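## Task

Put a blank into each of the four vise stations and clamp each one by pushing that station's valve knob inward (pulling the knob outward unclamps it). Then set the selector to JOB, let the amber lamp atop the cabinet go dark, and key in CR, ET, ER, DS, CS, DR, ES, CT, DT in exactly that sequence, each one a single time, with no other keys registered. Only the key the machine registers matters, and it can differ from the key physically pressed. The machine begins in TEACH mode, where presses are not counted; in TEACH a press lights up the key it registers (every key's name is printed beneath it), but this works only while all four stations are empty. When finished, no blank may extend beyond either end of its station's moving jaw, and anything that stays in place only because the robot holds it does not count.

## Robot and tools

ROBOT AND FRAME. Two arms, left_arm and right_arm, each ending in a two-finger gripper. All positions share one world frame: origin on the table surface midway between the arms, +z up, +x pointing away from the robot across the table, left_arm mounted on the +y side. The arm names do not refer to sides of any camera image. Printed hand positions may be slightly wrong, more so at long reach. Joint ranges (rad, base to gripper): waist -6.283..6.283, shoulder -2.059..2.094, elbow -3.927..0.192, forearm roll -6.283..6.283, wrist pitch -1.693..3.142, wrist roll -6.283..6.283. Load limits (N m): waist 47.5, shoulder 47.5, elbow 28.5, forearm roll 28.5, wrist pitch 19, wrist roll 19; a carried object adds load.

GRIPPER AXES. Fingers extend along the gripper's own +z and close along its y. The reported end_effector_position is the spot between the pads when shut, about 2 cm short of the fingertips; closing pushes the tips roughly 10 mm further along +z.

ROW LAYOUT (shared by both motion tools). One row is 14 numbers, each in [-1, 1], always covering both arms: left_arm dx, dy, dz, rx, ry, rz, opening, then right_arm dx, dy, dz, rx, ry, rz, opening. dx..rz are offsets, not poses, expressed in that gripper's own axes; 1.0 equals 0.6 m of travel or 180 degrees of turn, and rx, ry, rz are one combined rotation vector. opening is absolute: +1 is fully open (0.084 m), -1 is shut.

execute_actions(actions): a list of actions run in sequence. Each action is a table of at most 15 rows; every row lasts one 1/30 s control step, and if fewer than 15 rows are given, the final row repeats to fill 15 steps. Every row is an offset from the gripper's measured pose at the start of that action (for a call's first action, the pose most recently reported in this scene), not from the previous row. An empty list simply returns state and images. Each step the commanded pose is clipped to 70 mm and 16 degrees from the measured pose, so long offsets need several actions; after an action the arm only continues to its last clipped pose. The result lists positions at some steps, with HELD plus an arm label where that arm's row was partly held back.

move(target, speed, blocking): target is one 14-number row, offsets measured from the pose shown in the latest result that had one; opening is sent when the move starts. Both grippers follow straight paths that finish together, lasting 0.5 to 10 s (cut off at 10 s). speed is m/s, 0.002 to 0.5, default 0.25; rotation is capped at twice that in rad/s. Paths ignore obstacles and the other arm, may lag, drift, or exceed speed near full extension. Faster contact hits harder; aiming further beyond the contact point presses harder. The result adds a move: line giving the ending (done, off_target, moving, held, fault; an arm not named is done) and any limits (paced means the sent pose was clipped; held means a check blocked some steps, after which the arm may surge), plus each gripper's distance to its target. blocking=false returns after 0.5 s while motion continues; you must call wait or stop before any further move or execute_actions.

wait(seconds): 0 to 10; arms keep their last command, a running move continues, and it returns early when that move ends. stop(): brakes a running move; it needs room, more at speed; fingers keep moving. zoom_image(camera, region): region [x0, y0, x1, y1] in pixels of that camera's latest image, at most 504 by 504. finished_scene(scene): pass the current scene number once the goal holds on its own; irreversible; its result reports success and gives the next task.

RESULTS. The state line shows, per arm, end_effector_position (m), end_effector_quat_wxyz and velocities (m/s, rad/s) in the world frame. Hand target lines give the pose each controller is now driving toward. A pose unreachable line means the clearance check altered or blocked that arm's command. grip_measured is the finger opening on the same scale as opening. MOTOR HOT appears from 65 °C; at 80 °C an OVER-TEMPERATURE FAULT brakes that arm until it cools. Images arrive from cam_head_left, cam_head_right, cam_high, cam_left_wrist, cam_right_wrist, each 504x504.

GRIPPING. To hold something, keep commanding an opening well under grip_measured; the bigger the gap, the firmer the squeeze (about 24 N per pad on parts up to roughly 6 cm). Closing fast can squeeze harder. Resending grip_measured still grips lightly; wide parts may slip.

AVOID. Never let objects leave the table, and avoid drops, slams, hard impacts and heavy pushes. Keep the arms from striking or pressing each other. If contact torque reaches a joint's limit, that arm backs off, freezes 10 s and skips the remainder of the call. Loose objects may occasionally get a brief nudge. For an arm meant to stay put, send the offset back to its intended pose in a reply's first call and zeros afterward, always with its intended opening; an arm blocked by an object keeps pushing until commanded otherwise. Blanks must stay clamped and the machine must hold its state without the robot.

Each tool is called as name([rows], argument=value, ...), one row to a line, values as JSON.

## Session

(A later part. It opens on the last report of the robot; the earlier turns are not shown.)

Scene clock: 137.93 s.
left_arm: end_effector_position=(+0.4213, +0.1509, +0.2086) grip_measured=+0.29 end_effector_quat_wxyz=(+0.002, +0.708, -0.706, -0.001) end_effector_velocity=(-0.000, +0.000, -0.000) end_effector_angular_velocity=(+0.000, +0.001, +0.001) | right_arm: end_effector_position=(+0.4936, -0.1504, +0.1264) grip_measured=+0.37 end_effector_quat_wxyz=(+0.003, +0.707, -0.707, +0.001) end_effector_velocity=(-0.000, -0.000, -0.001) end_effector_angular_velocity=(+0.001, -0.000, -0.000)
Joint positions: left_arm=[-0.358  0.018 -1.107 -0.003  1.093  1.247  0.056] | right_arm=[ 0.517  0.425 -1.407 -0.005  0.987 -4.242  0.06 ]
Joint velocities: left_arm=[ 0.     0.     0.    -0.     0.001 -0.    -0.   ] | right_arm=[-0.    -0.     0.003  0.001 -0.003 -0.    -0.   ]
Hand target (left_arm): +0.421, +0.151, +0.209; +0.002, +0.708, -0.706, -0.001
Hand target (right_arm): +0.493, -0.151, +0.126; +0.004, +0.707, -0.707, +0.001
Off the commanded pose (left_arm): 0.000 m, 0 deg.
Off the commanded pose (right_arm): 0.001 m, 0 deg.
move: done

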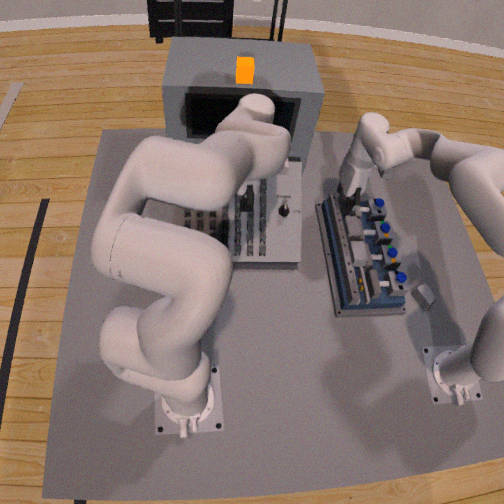

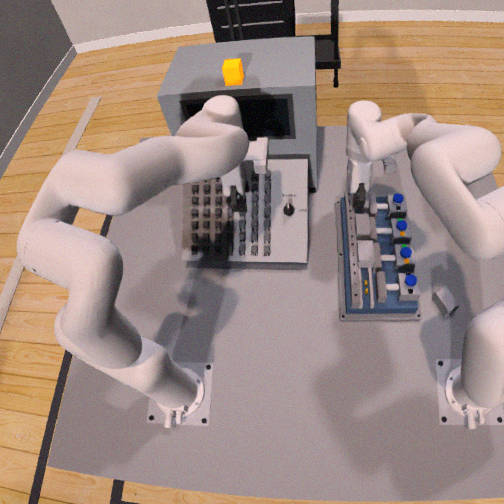

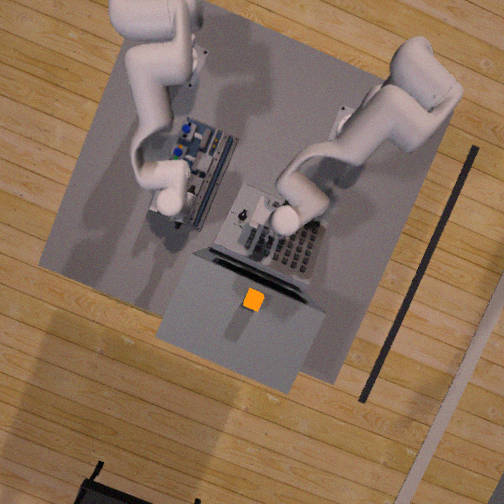

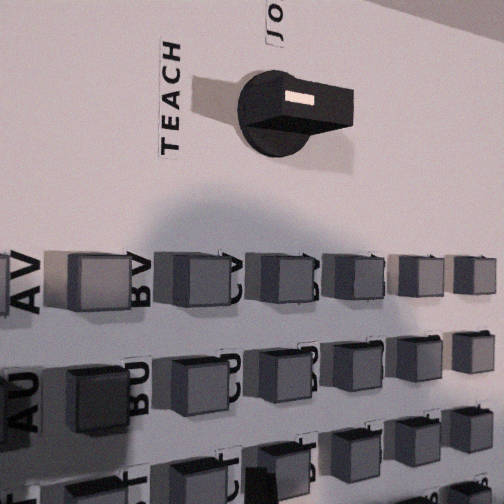

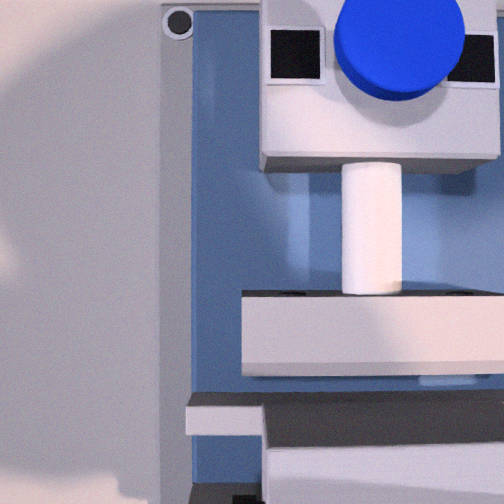

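move(target=[0,0,0,0,0,0,0.3, 0.002,0,0.027,0,0,0,-0.4], speed=0.04)

execute_actions([
  [[0,0,0,0,0,0,0.3,0,0,0,0,0,0,0.55]],
])

move(target=[0,0,0,0,0,0,0.3, 0,0,-0.058,0,0,0,0.55])

move(target=[0,0,0,0,0,0,0.3, 0.172,0,0,0,0,0,-1])

Scene clock: 139.53 s.
left_arm: end_effector_position=(+0.4213, +0.1509, +0.2086) grip_measured=+0.29 end_effector_quat_wxyz=(+0.002, +0.708, -0.706, -0.001) end_effector_velocity=(-0.000, -0.000, +0.001) end_effector_angular_velocity=(-0.001, +0.000, -0.000) | right_arm: end_effector_position=(+0.4954, -0.1507, +0.1139) grip_measured=+0.37 end_effector_quat_wxyz=(-0.000, +0.707, -0.707, +0.002) end_effector_velocity=(-0.001, -0.000, -0.003) end_effector_angular_velocity=(-0.002, +0.001, +0.002)
Joint positions: left_arm=[-0.358  0.018 -1.107 -0.003  1.093  1.247  0.056] | right_arm=[ 0.515  0.441 -1.391 -0.006  0.948 -4.244  0.06 ]
Joint velocities: left_arm=[-0.    -0.001 -0.001 -0.001  0.002 -0.     0.   ] | right_arm=[ 0.001  0.002  0.005 -0.002 -0.004  0.    -0.001]
Hand target (left_arm): +0.421, +0.151, +0.209; +0.002, +0.708, -0.706, -0.001
Hand target (right_arm): +0.494, -0.152, +0.110; +0.003, +0.707, -0.707, +0.001
Off the commanded pose (left_arm): 0.000 m, 0 deg.
Off the commanded pose (right_arm): 0.004 m, 0 deg.
move: off_target (right_arm)

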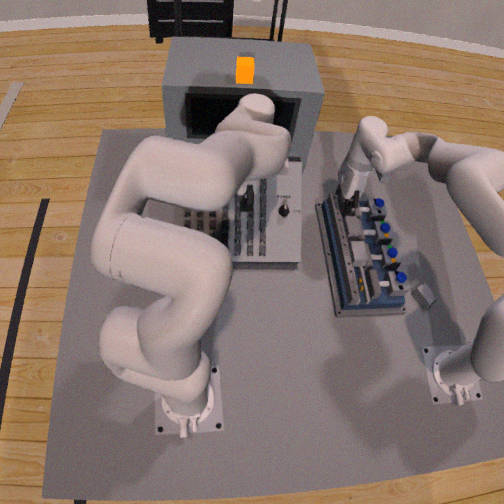

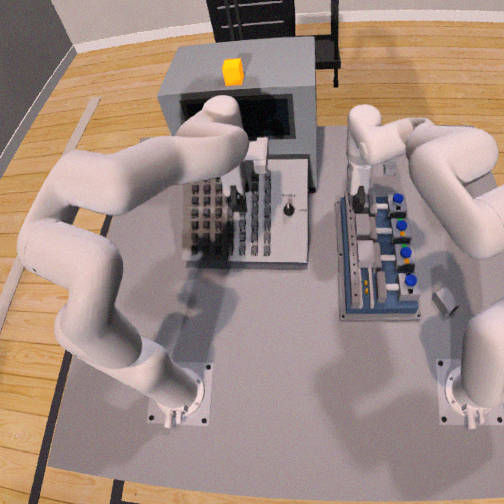

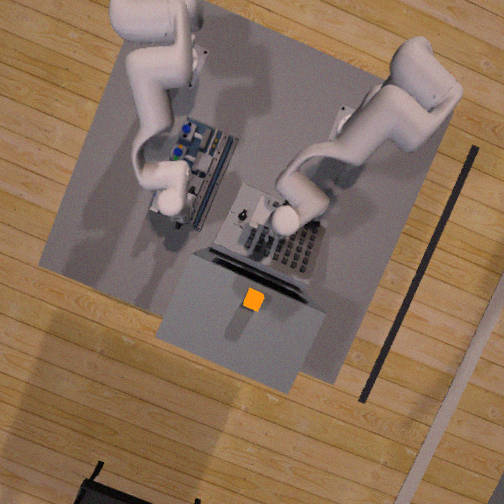

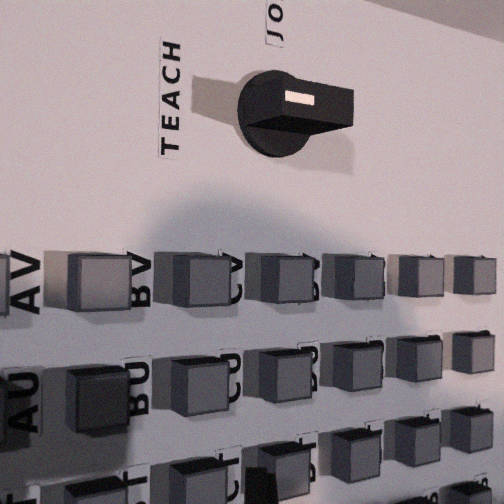

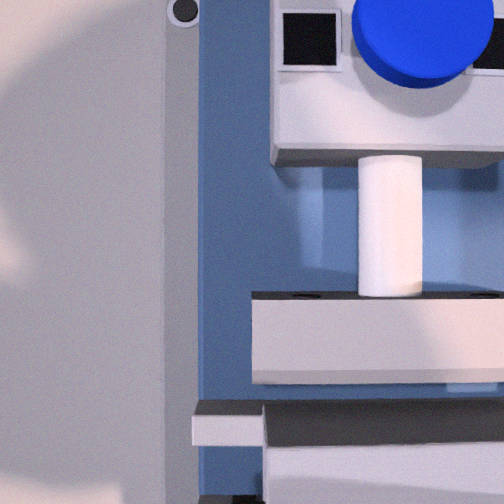

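Scene clock: 140.03 s.
left_arm: end_effector_position=(+0.4213, +0.1509, +0.2086) grip_measured=+0.29 end_effector_quat_wxyz=(+0.002, +0.708, -0.706, -0.001) end_effector_velocity=(+0.000, +0.000, +0.000) end_effector_angular_velocity=(+0.000, -0.001, -0.000) | right_arm: end_effector_position=(+0.4952, -0.1508, +0.1133) grip_measured=+0.54 end_effector_quat_wxyz=(+0.000, +0.707, -0.707, +0.002) end_effector_velocity=(+0.003, +0.001, +0.004) end_effector_angular_velocity=(+0.004, -0.008, -0.001)
Joint positions: left_arm=[-0.358  0.018 -1.107 -0.003  1.093  1.247  0.056] | right_arm=[ 0.515  0.442 -1.391 -0.006  0.948 -4.244  0.067]
Joint velocities: left_arm=[ 0.001  0.    -0.001  0.001 -0.     0.    -0.   ] | right_arm=[-0.001 -0.003 -0.006 -0.     0.001  0.     0.   ]
Hand target (left_arm): +0.421, +0.151, +0.209; +0.002, +0.708, -0.706, -0.001
Hand target (right_arm): +0.495, -0.151, +0.114; -0.000, +0.707, -0.707, +0.002
Off the commanded pose (left_arm): 0.000 m, 0 deg.
Off the commanded pose (right_arm): 0.001 m, 0 deg.
Step readings (end_effector_position):
0: left_arm (+0.4213, +0.1509, +0.2086) | right_arm (+0.4954, -0.1507, +0.1139)
1: left_arm (+0.4213, +0.1509, +0.2086) | right_arm (+0.4954, -0.1507, +0.1139)
2: left_arm (+0.4213, +0.1509, +0.2086) | right_arm (+0.4955, -0.1507, +0.1140)
4: left_arm (+0.4213, +0.1509, +0.2086) | right_arm (+0.4955, -0.1507, +0.1140)
8: left_arm (+0.4213, +0.1509, +0.2086) | right_arm (+0.4931, -0.1519, +0.1096)
15: end_effector_position above

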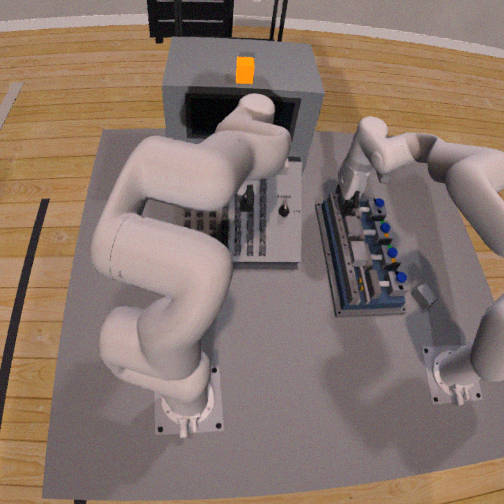

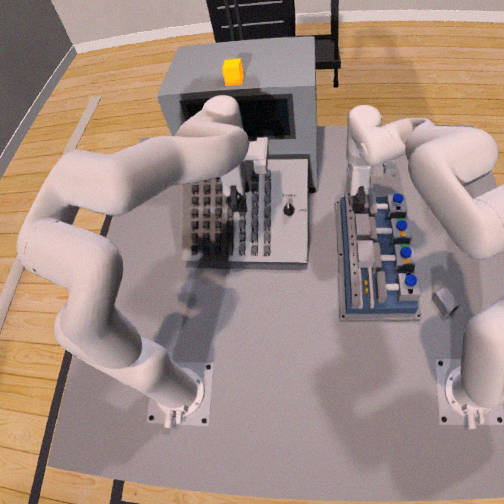

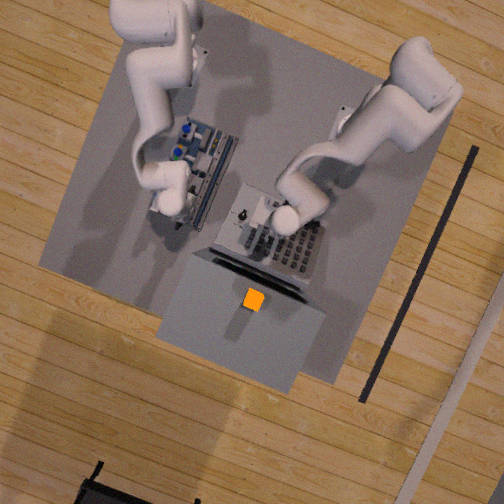

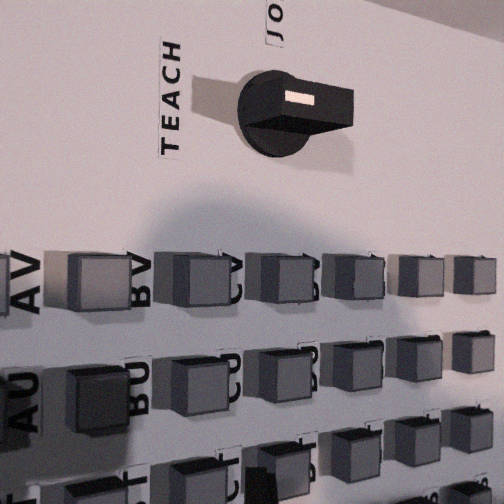

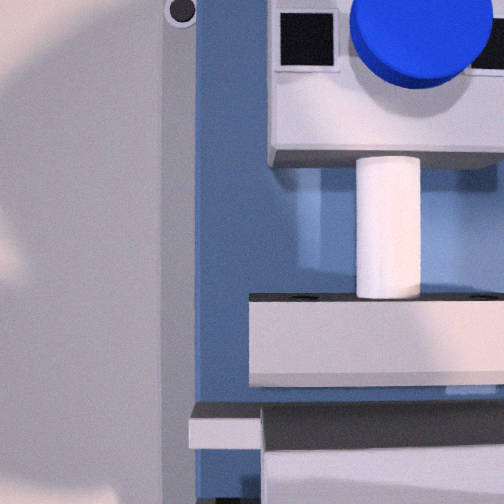

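Scene clock: 140.80 s.
left_arm: end_effector_position=(+0.4213, +0.1509, +0.2086) grip_measured=+0.29 end_effector_quat_wxyz=(+0.002, +0.708, -0.706, -0.001) end_effector_velocity=(-0.000, +0.000, -0.000) end_effector_angular_velocity=(+0.001, +0.001, -0.001) | right_arm: end_effector_position=(+0.4949, -0.1509, +0.1474) grip_measured=+0.54 end_effector_quat_wxyz=(+0.001, +0.707, -0.707, +0.002) end_effector_velocity=(-0.000, -0.000, +0.001) end_effector_angular_velocity=(-0.003, +0.002, +0.001)
Joint positions: left_arm=[-0.358  0.018 -1.107 -0.003  1.093  1.247  0.056] | right_arm=[ 0.515  0.399 -1.431 -0.005  1.031 -4.244  0.067]
Joint velocities: left_arm=[-0.     0.     0.001  0.001 -0.     0.     0.   ] | right_arm=[ 0.     0.    -0.004 -0.002  0.007  0.     0.   ]
Hand target (left_arm): +0.421, +0.151, +0.209; +0.002, +0.708, -0.706, -0.001
Hand target (right_arm): +0.495, -0.151, +0.148; +0.000, +0.707, -0.707, +0.002
Off the commanded pose (left_arm): 0.000 m, 0 deg.
Off the commanded pose (right_arm): 0.001 m, 0 deg.
move: done

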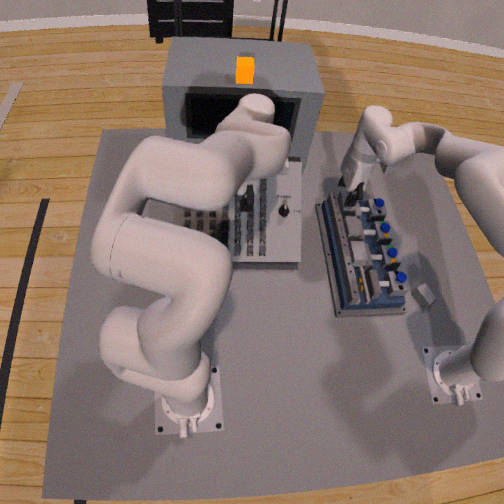

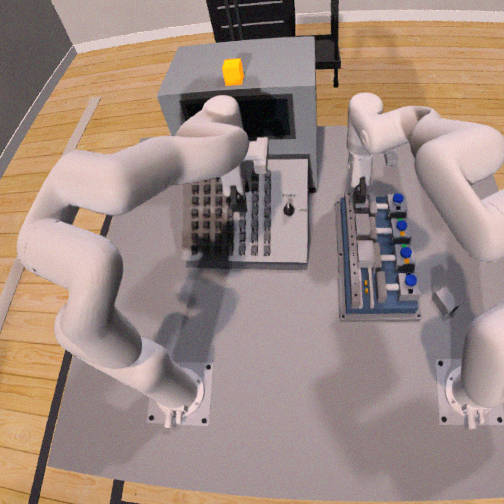

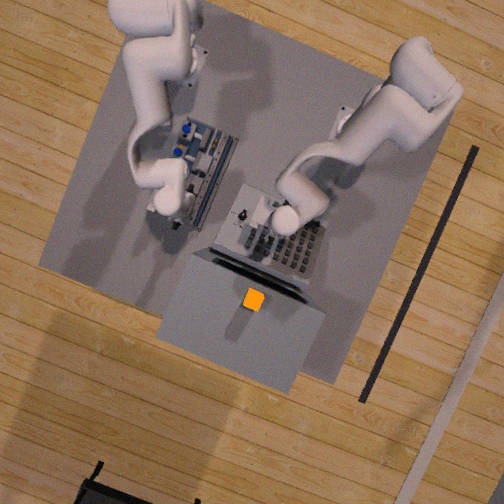

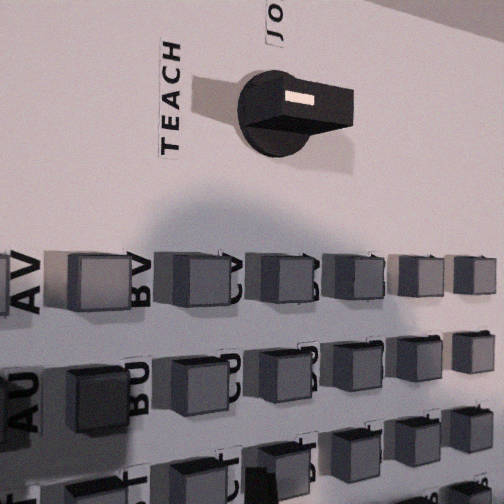

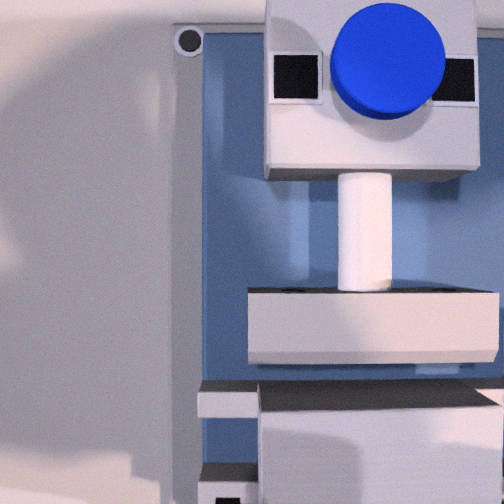

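Scene clock: 141.73 s.
left_arm: end_effector_position=(+0.4213, +0.1509, +0.2086) grip_measured=+0.29 end_effector_quat_wxyz=(+0.002, +0.708, -0.706, -0.001) end_effector_velocity=(-0.000, +0.000, -0.000) end_effector_angular_velocity=(-0.001, +0.000, +0.001) | right_arm: end_effector_position=(+0.4949, -0.2537, +0.1478) grip_measured=-1.00 end_effector_quat_wxyz=(+0.001, +0.707, -0.707, +0.002) end_effector_velocity=(+0.000, -0.002, +0.001) end_effector_angular_velocity=(+0.001, -0.002, -0.001)
Joint positions: left_arm=[-0.358  0.018 -1.107 -0.003  1.093  1.247  0.056] | right_arm=[ 0.342  0.273 -1.25  -0.006  0.977 -4.417  0.   ]
Joint velocities: left_arm=[ 0.    -0.     0.    -0.001  0.     0.     0.   ] | right_arm=[-0.005 -0.003  0.003  0.    -0.002 -0.004  0.   ]
Hand target (left_arm): +0.421, +0.151, +0.209; +0.002, +0.708, -0.706, -0.001
Hand target (right_arm): +0.495, -0.254, +0.148; +0.001, +0.707, -0.707, +0.002
Off the commanded pose (left_arm): 0.000 m, 0 deg.
Off the commanded pose (right_arm): 0.000 m, 0 deg.
move: done

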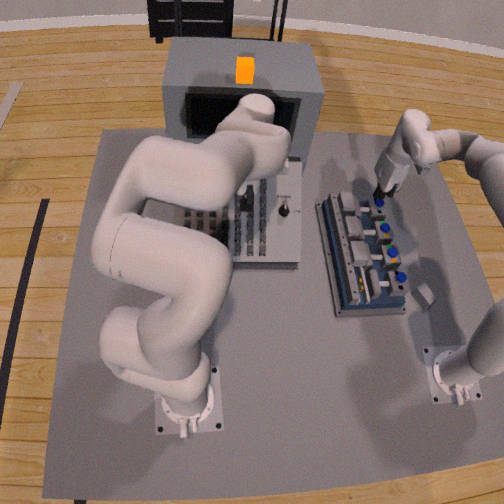

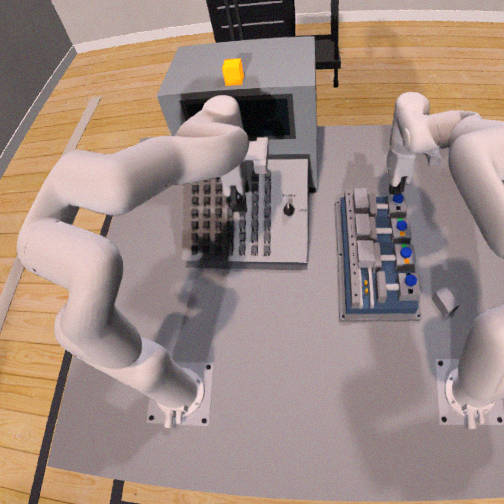

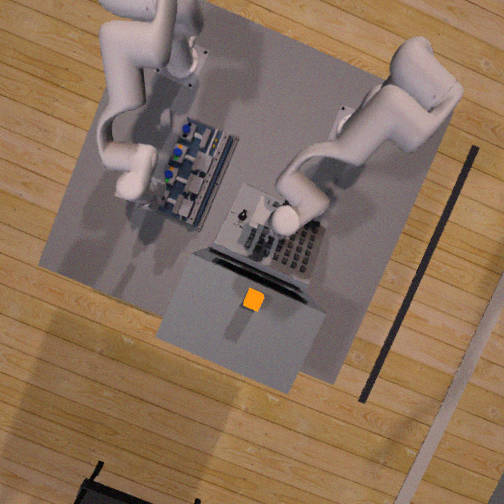

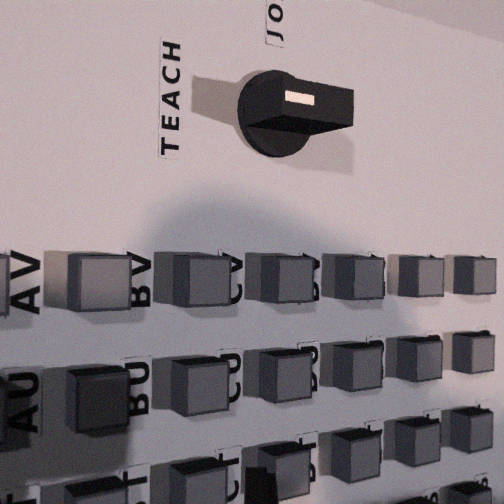

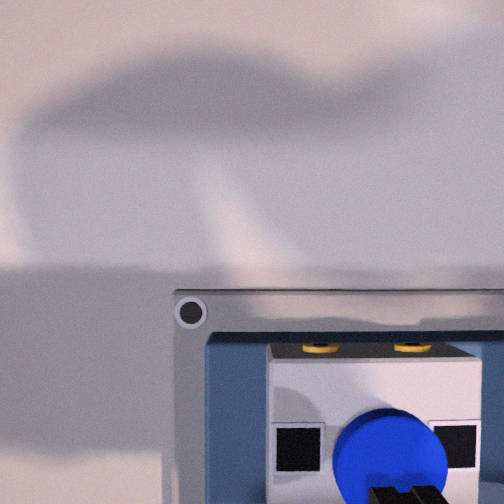

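execute_actions(actions=[])

move(target=[0,0,0,0,0,0,0.3,0,0,0.047,0,0,0,-1], speed=0.06)

Scene clock: 144.67 s.
left_arm: end_effector_position=(+0.4213, +0.1509, +0.2086) grip_measured=+0.29 end_effector_quat_wxyz=(+0.002, +0.708, -0.706, -0.001) end_effector_velocity=(-0.000, +0.000, -0.000) end_effector_angular_velocity=(+0.001, +0.000, -0.001) | right_arm: end_effector_position=(+0.4950, -0.2542, +0.1478) grip_measured=-1.00 end_effector_quat_wxyz=(+0.001, +0.707, -0.707, +0.002) end_effector_velocity=(+0.000, +0.000, -0.001) end_effector_angular_velocity=(+0.001, +0.001, -0.001)
Joint positions: left_arm=[-0.358  0.018 -1.107 -0.003  1.093  1.247  0.056] | right_arm=[ 0.341  0.272 -1.25  -0.006  0.977 -4.418  0.   ]
Joint velocities: left_arm=[-0.    -0.     0.     0.001  0.     0.     0.   ] | right_arm=[-0.     0.002 -0.001  0.001 -0.     0.     0.   ]
Hand target (left_arm): +0.421, +0.151, +0.209; +0.002, +0.708, -0.706, -0.001
Hand target (right_arm): +0.495, -0.254, +0.148; +0.001, +0.707, -0.707, +0.002
Off the commanded pose (left_arm): 0.000 m, 0 deg.
Off the commanded pose (right_arm): 0.000 m, 0 deg.

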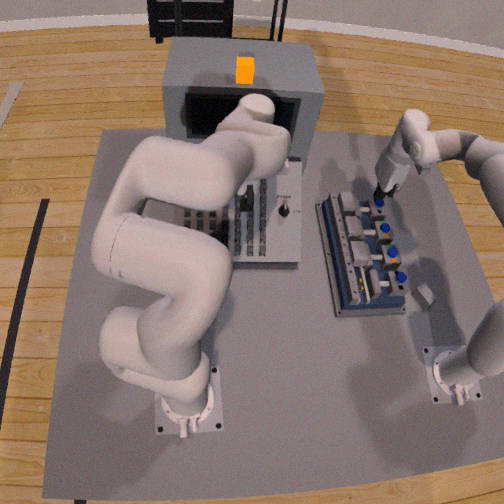

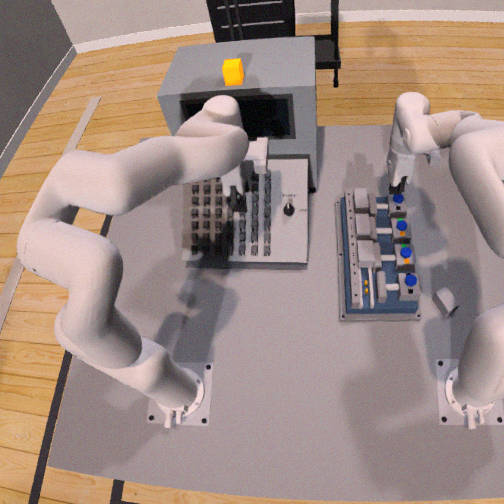

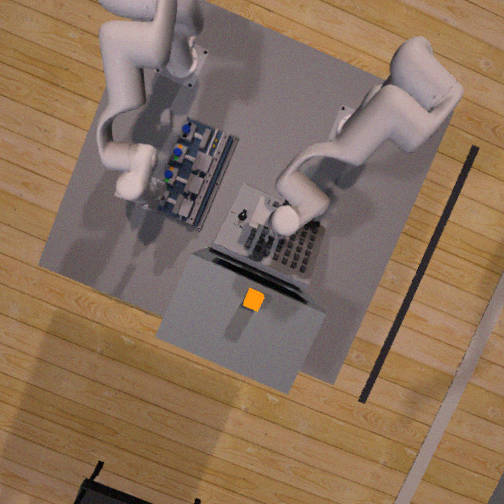

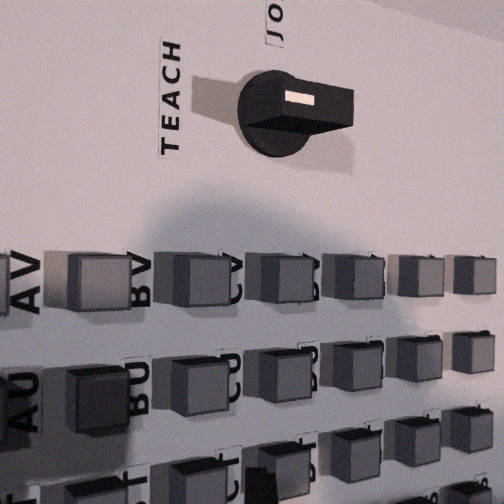

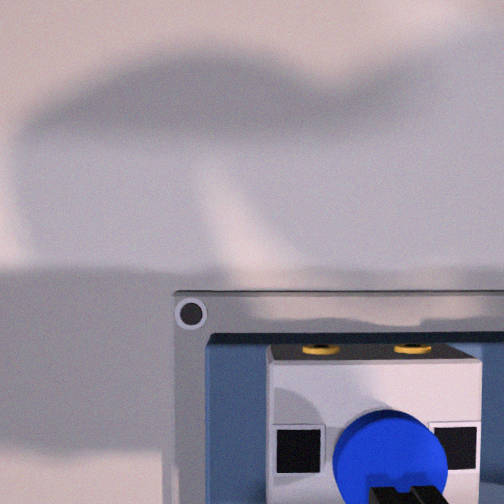

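Scene clock: 145.53 s.
left_arm: end_effector_position=(+0.4213, +0.1509, +0.2086) grip_measured=+0.29 end_effector_quat_wxyz=(+0.002, +0.708, -0.706, -0.001) end_effector_velocity=(-0.000, +0.000, +0.000) end_effector_angular_velocity=(+0.000, +0.001, -0.000) | right_arm: end_effector_position=(+0.4957, -0.2540, +0.1207) grip_measured=-1.00 end_effector_quat_wxyz=(-0.000, +0.707, -0.707, +0.003) end_effector_velocity=(-0.000, -0.001, -0.002) end_effector_angular_velocity=(-0.002, +0.002, +0.000)
Joint positions: left_arm=[-0.358  0.018 -1.107 -0.003  1.093  1.247  0.056] | right_arm=[ 0.341  0.31  -1.218 -0.006  0.904 -4.418  0.   ]
Joint velocities: left_arm=[-0.    -0.001  0.001 -0.     0.001  0.    -0.   ] | right_arm=[-0.     0.004  0.002 -0.001 -0.003 -0.     0.   ]
Hand target (left_arm): +0.421, +0.151, +0.209; +0.002, +0.708, -0.706, -0.001
Hand target (right_arm): +0.495, -0.254, +0.120; +0.001, +0.707, -0.707, +0.002
Off the commanded pose (left_arm): 0.000 m, 0 deg.
Off the commanded pose (right_arm): 0.001 m, 0 deg.
move: done

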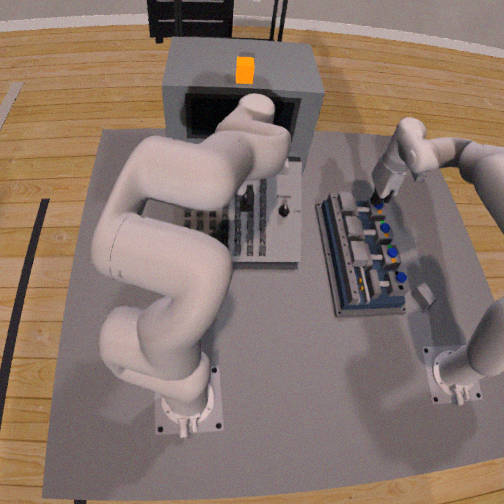

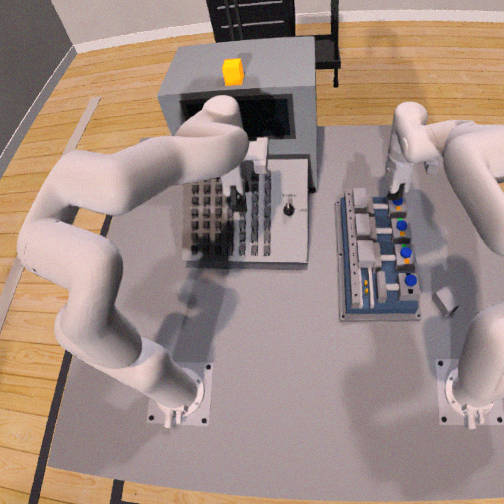

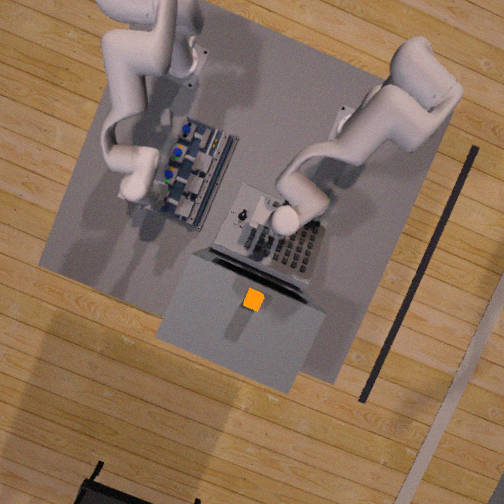

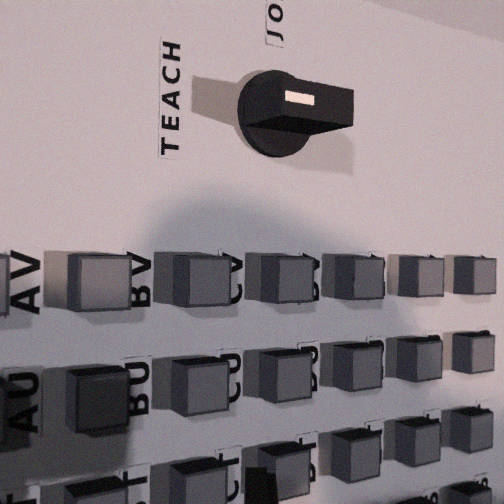

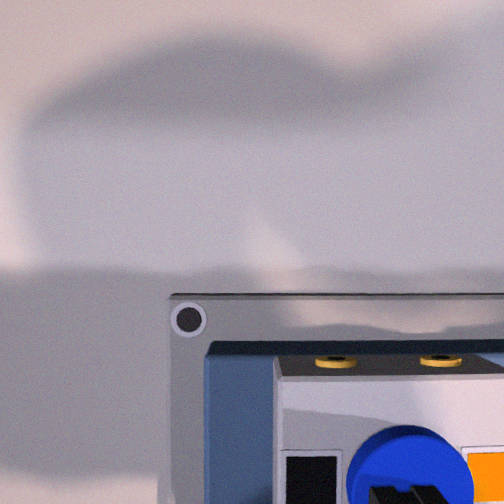

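move(target=[0,0,0,0,0,0,0.3,0,0,-0.06,0,0,0,-1])

move(target=[0,0,0,0,0,0,0.3,0.183,0.469,0.03,0,0,-0.144,0.8], speed=0.45)

Scene clock: 147.07 s.
left_arm: end_effector_position=(+0.4213, +0.1509, +0.2086) grip_measured=+0.29 end_effector_quat_wxyz=(+0.002, +0.708, -0.706, -0.001) end_effector_velocity=(-0.000, -0.000, +0.000) end_effector_angular_velocity=(-0.001, +0.000, -0.000) | right_arm: end_effector_position=(+0.4953, -0.2541, +0.1559) grip_measured=-1.00 end_effector_quat_wxyz=(+0.000, +0.707, -0.707, +0.003) end_effector_velocity=(+0.000, +0.000, +0.003) end_effector_angular_velocity=(+0.000, -0.001, +0.001)
Joint positions: left_arm=[-0.358  0.018 -1.107 -0.003  1.093  1.247  0.056] | right_arm=[ 0.341  0.263 -1.26  -0.006  0.996 -4.418  0.   ]
Joint velocities: left_arm=[-0.    -0.    -0.    -0.001  0.     0.     0.   ] | right_arm=[ 0.    -0.002 -0.005  0.     0.006 -0.     0.   ]
Hand target (left_arm): +0.421, +0.151, +0.209; +0.002, +0.708, -0.706, -0.001
Hand target (right_arm): +0.496, -0.254, +0.157; -0.000, +0.707, -0.707, +0.003
Off the commanded pose (left_arm): 0.000 m, 0 deg.
Off the commanded pose (right_arm): 0.001 m, 0 deg.
move: done

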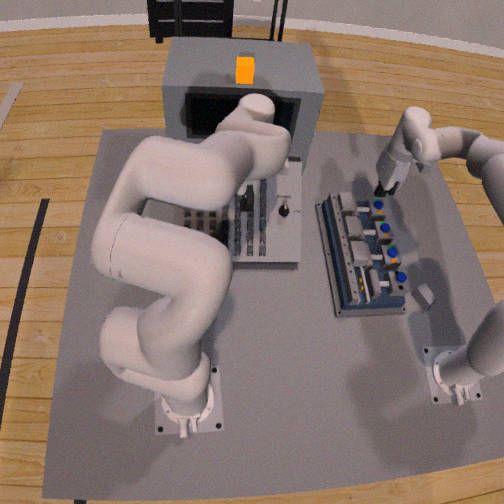

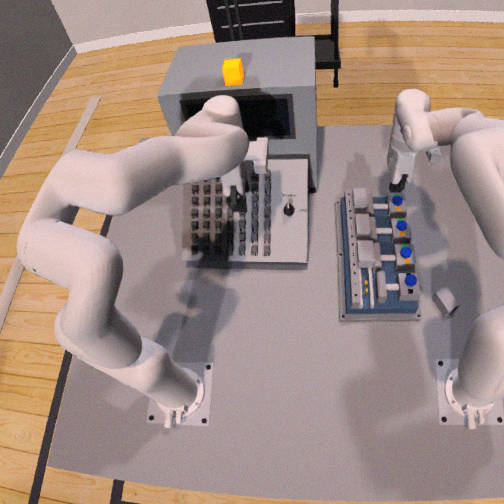

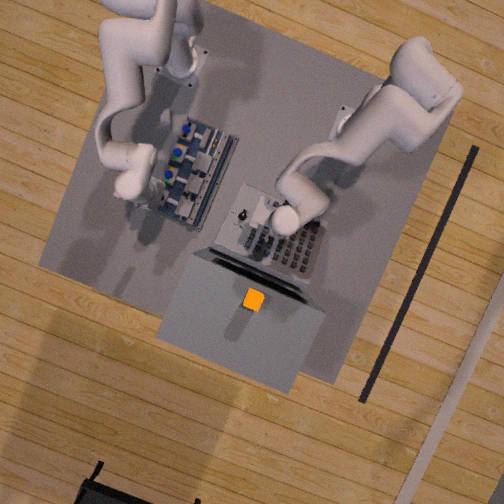

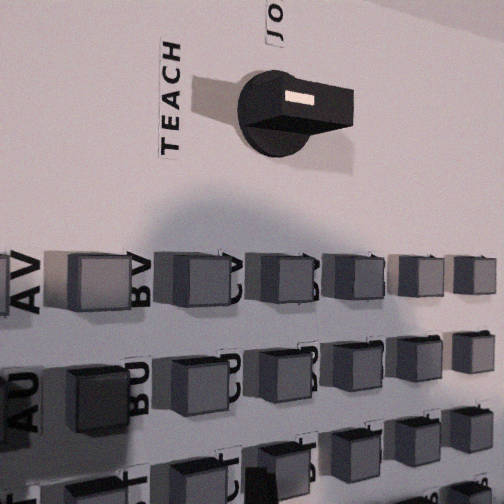

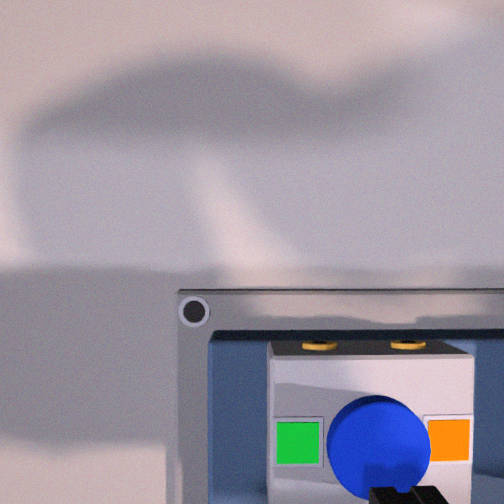

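Scene clock: 148.70 s.
left_arm: end_effector_position=(+0.4213, +0.1509, +0.2086) grip_measured=+0.29 end_effector_quat_wxyz=(+0.002, +0.708, -0.706, -0.001) end_effector_velocity=(-0.000, -0.000, -0.000) end_effector_angular_velocity=(-0.001, +0.000, +0.000) | right_arm: end_effector_position=(+0.2140, -0.3642, +0.1381) grip_measured=+0.80 end_effector_quat_wxyz=(+0.001, +0.848, -0.530, +0.002) end_effector_velocity=(-0.001, -0.001, +0.001) end_effector_angular_velocity=(-0.000, -0.002, +0.001)
Joint positions: left_arm=[-0.358  0.018 -1.107 -0.003  1.093  1.247  0.056] | right_arm=[ 0.235 -0.854 -0.191 -0.006  1.044 -4.976  0.077]
Joint velocities: left_arm=[ 0.     0.     0.    -0.001 -0.001  0.     0.   ] | right_arm=[-0.001 -0.011  0.003 -0.001  0.005 -0.002  0.   ]
Hand target (left_arm): +0.421, +0.151, +0.209; +0.002, +0.708, -0.706, -0.001
Hand target (right_arm): +0.214, -0.364, +0.138; +0.001, +0.848, -0.530, +0.003
Off the commanded pose (left_arm): 0.000 m, 0 deg.
Off the commanded pose (right_arm): 0.001 m, 0 deg.
move: done; limits=paced

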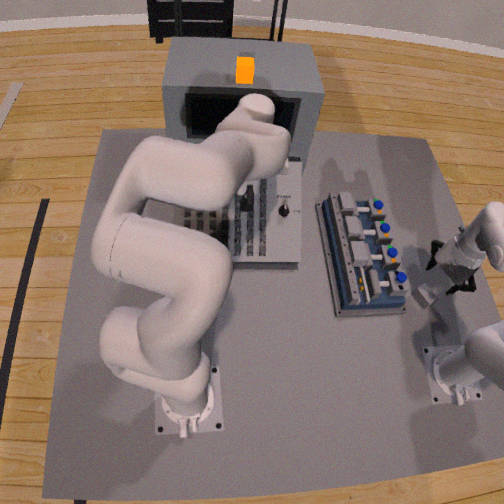

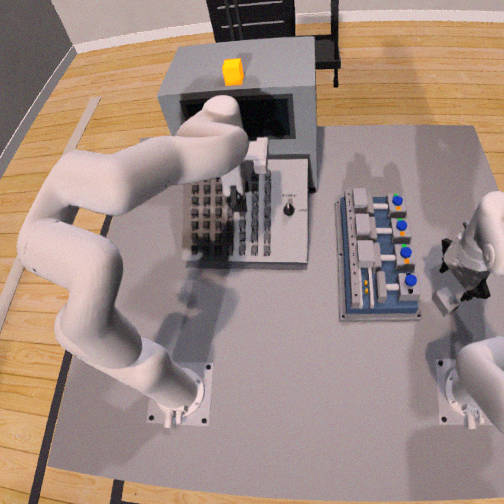

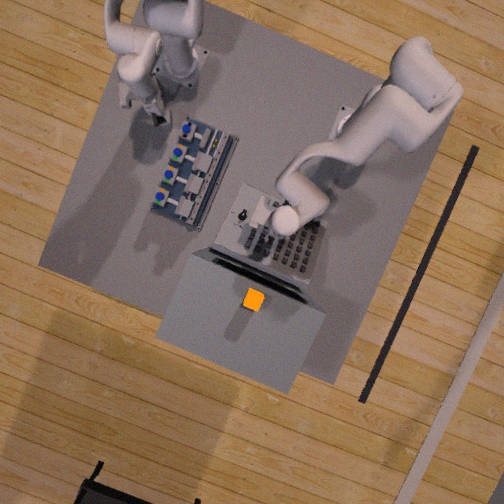

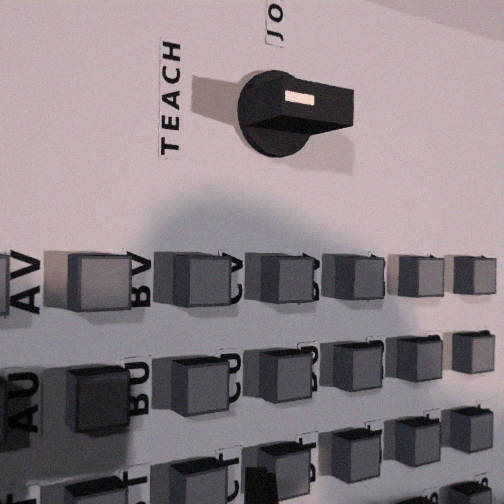

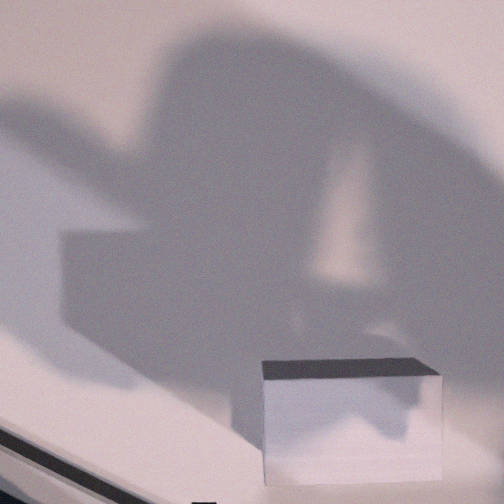

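move(target=[0,0,0,0,0,0,0.3,0,0,0.1,0,0,-0.007,0.8], speed=0.15)

Scene clock: 150.07 s.
left_arm: end_effector_position=(+0.4213, +0.1509, +0.2086) grip_measured=+0.29 end_effector_quat_wxyz=(+0.002, +0.708, -0.706, -0.001) end_effector_velocity=(-0.000, +0.000, -0.000) end_effector_angular_velocity=(+0.002, -0.000, -0.001) | right_arm: end_effector_position=(+0.2140, -0.3643, +0.0784) grip_measured=+0.80 end_effector_quat_wxyz=(+0.001, +0.854, -0.521, +0.002) end_effector_velocity=(+0.000, -0.000, -0.002) end_effector_angular_velocity=(-0.002, +0.002, +0.001)
Joint positions: left_arm=[-0.358  0.018 -1.107 -0.003  1.093  1.247  0.056] | right_arm=[ 0.234 -0.686 -0.086 -0.007  0.77  -4.998  0.077]
Joint velocities: left_arm=[-0.    -0.     0.     0.003  0.    -0.001  0.   ] | right_arm=[-0.     0.01   0.    -0.002 -0.008 -0.     0.   ]
Hand target (left_arm): +0.421, +0.151, +0.209; +0.002, +0.708, -0.706, -0.001
Hand target (right_arm): +0.214, -0.364, +0.078; +0.001, +0.854, -0.521, +0.002
Off the commanded pose (left_arm): 0.000 m, 0 deg.
Off the commanded pose (right_arm): 0.000 m, 0 deg.
move: done

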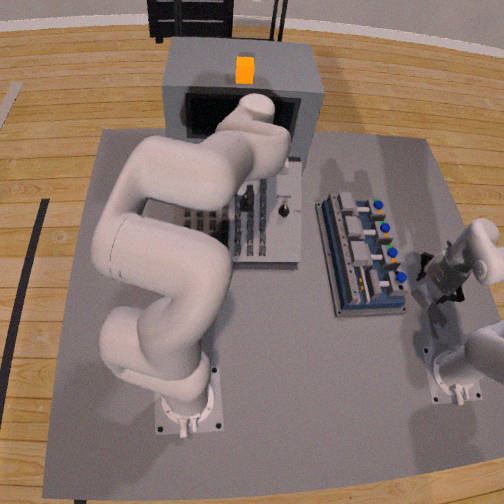

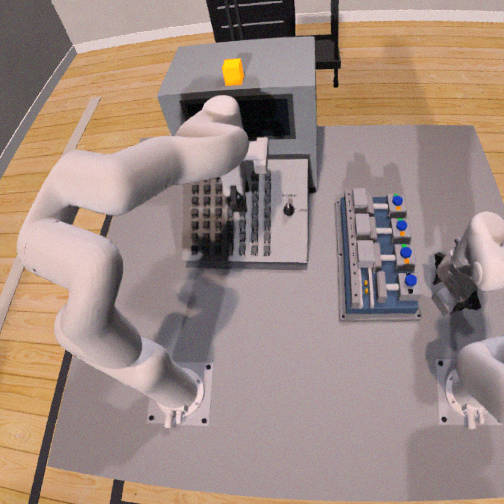

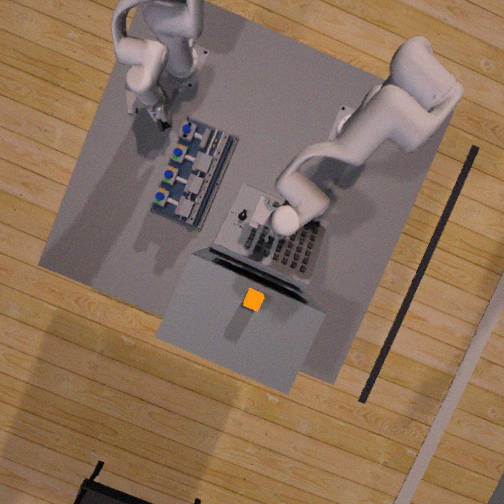

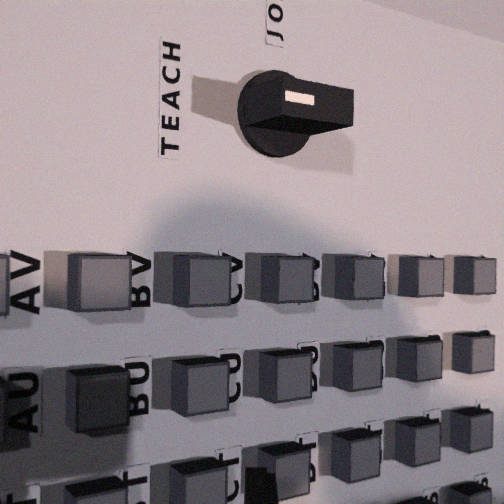

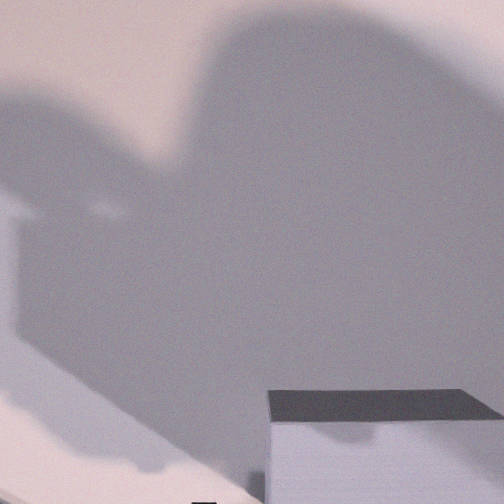

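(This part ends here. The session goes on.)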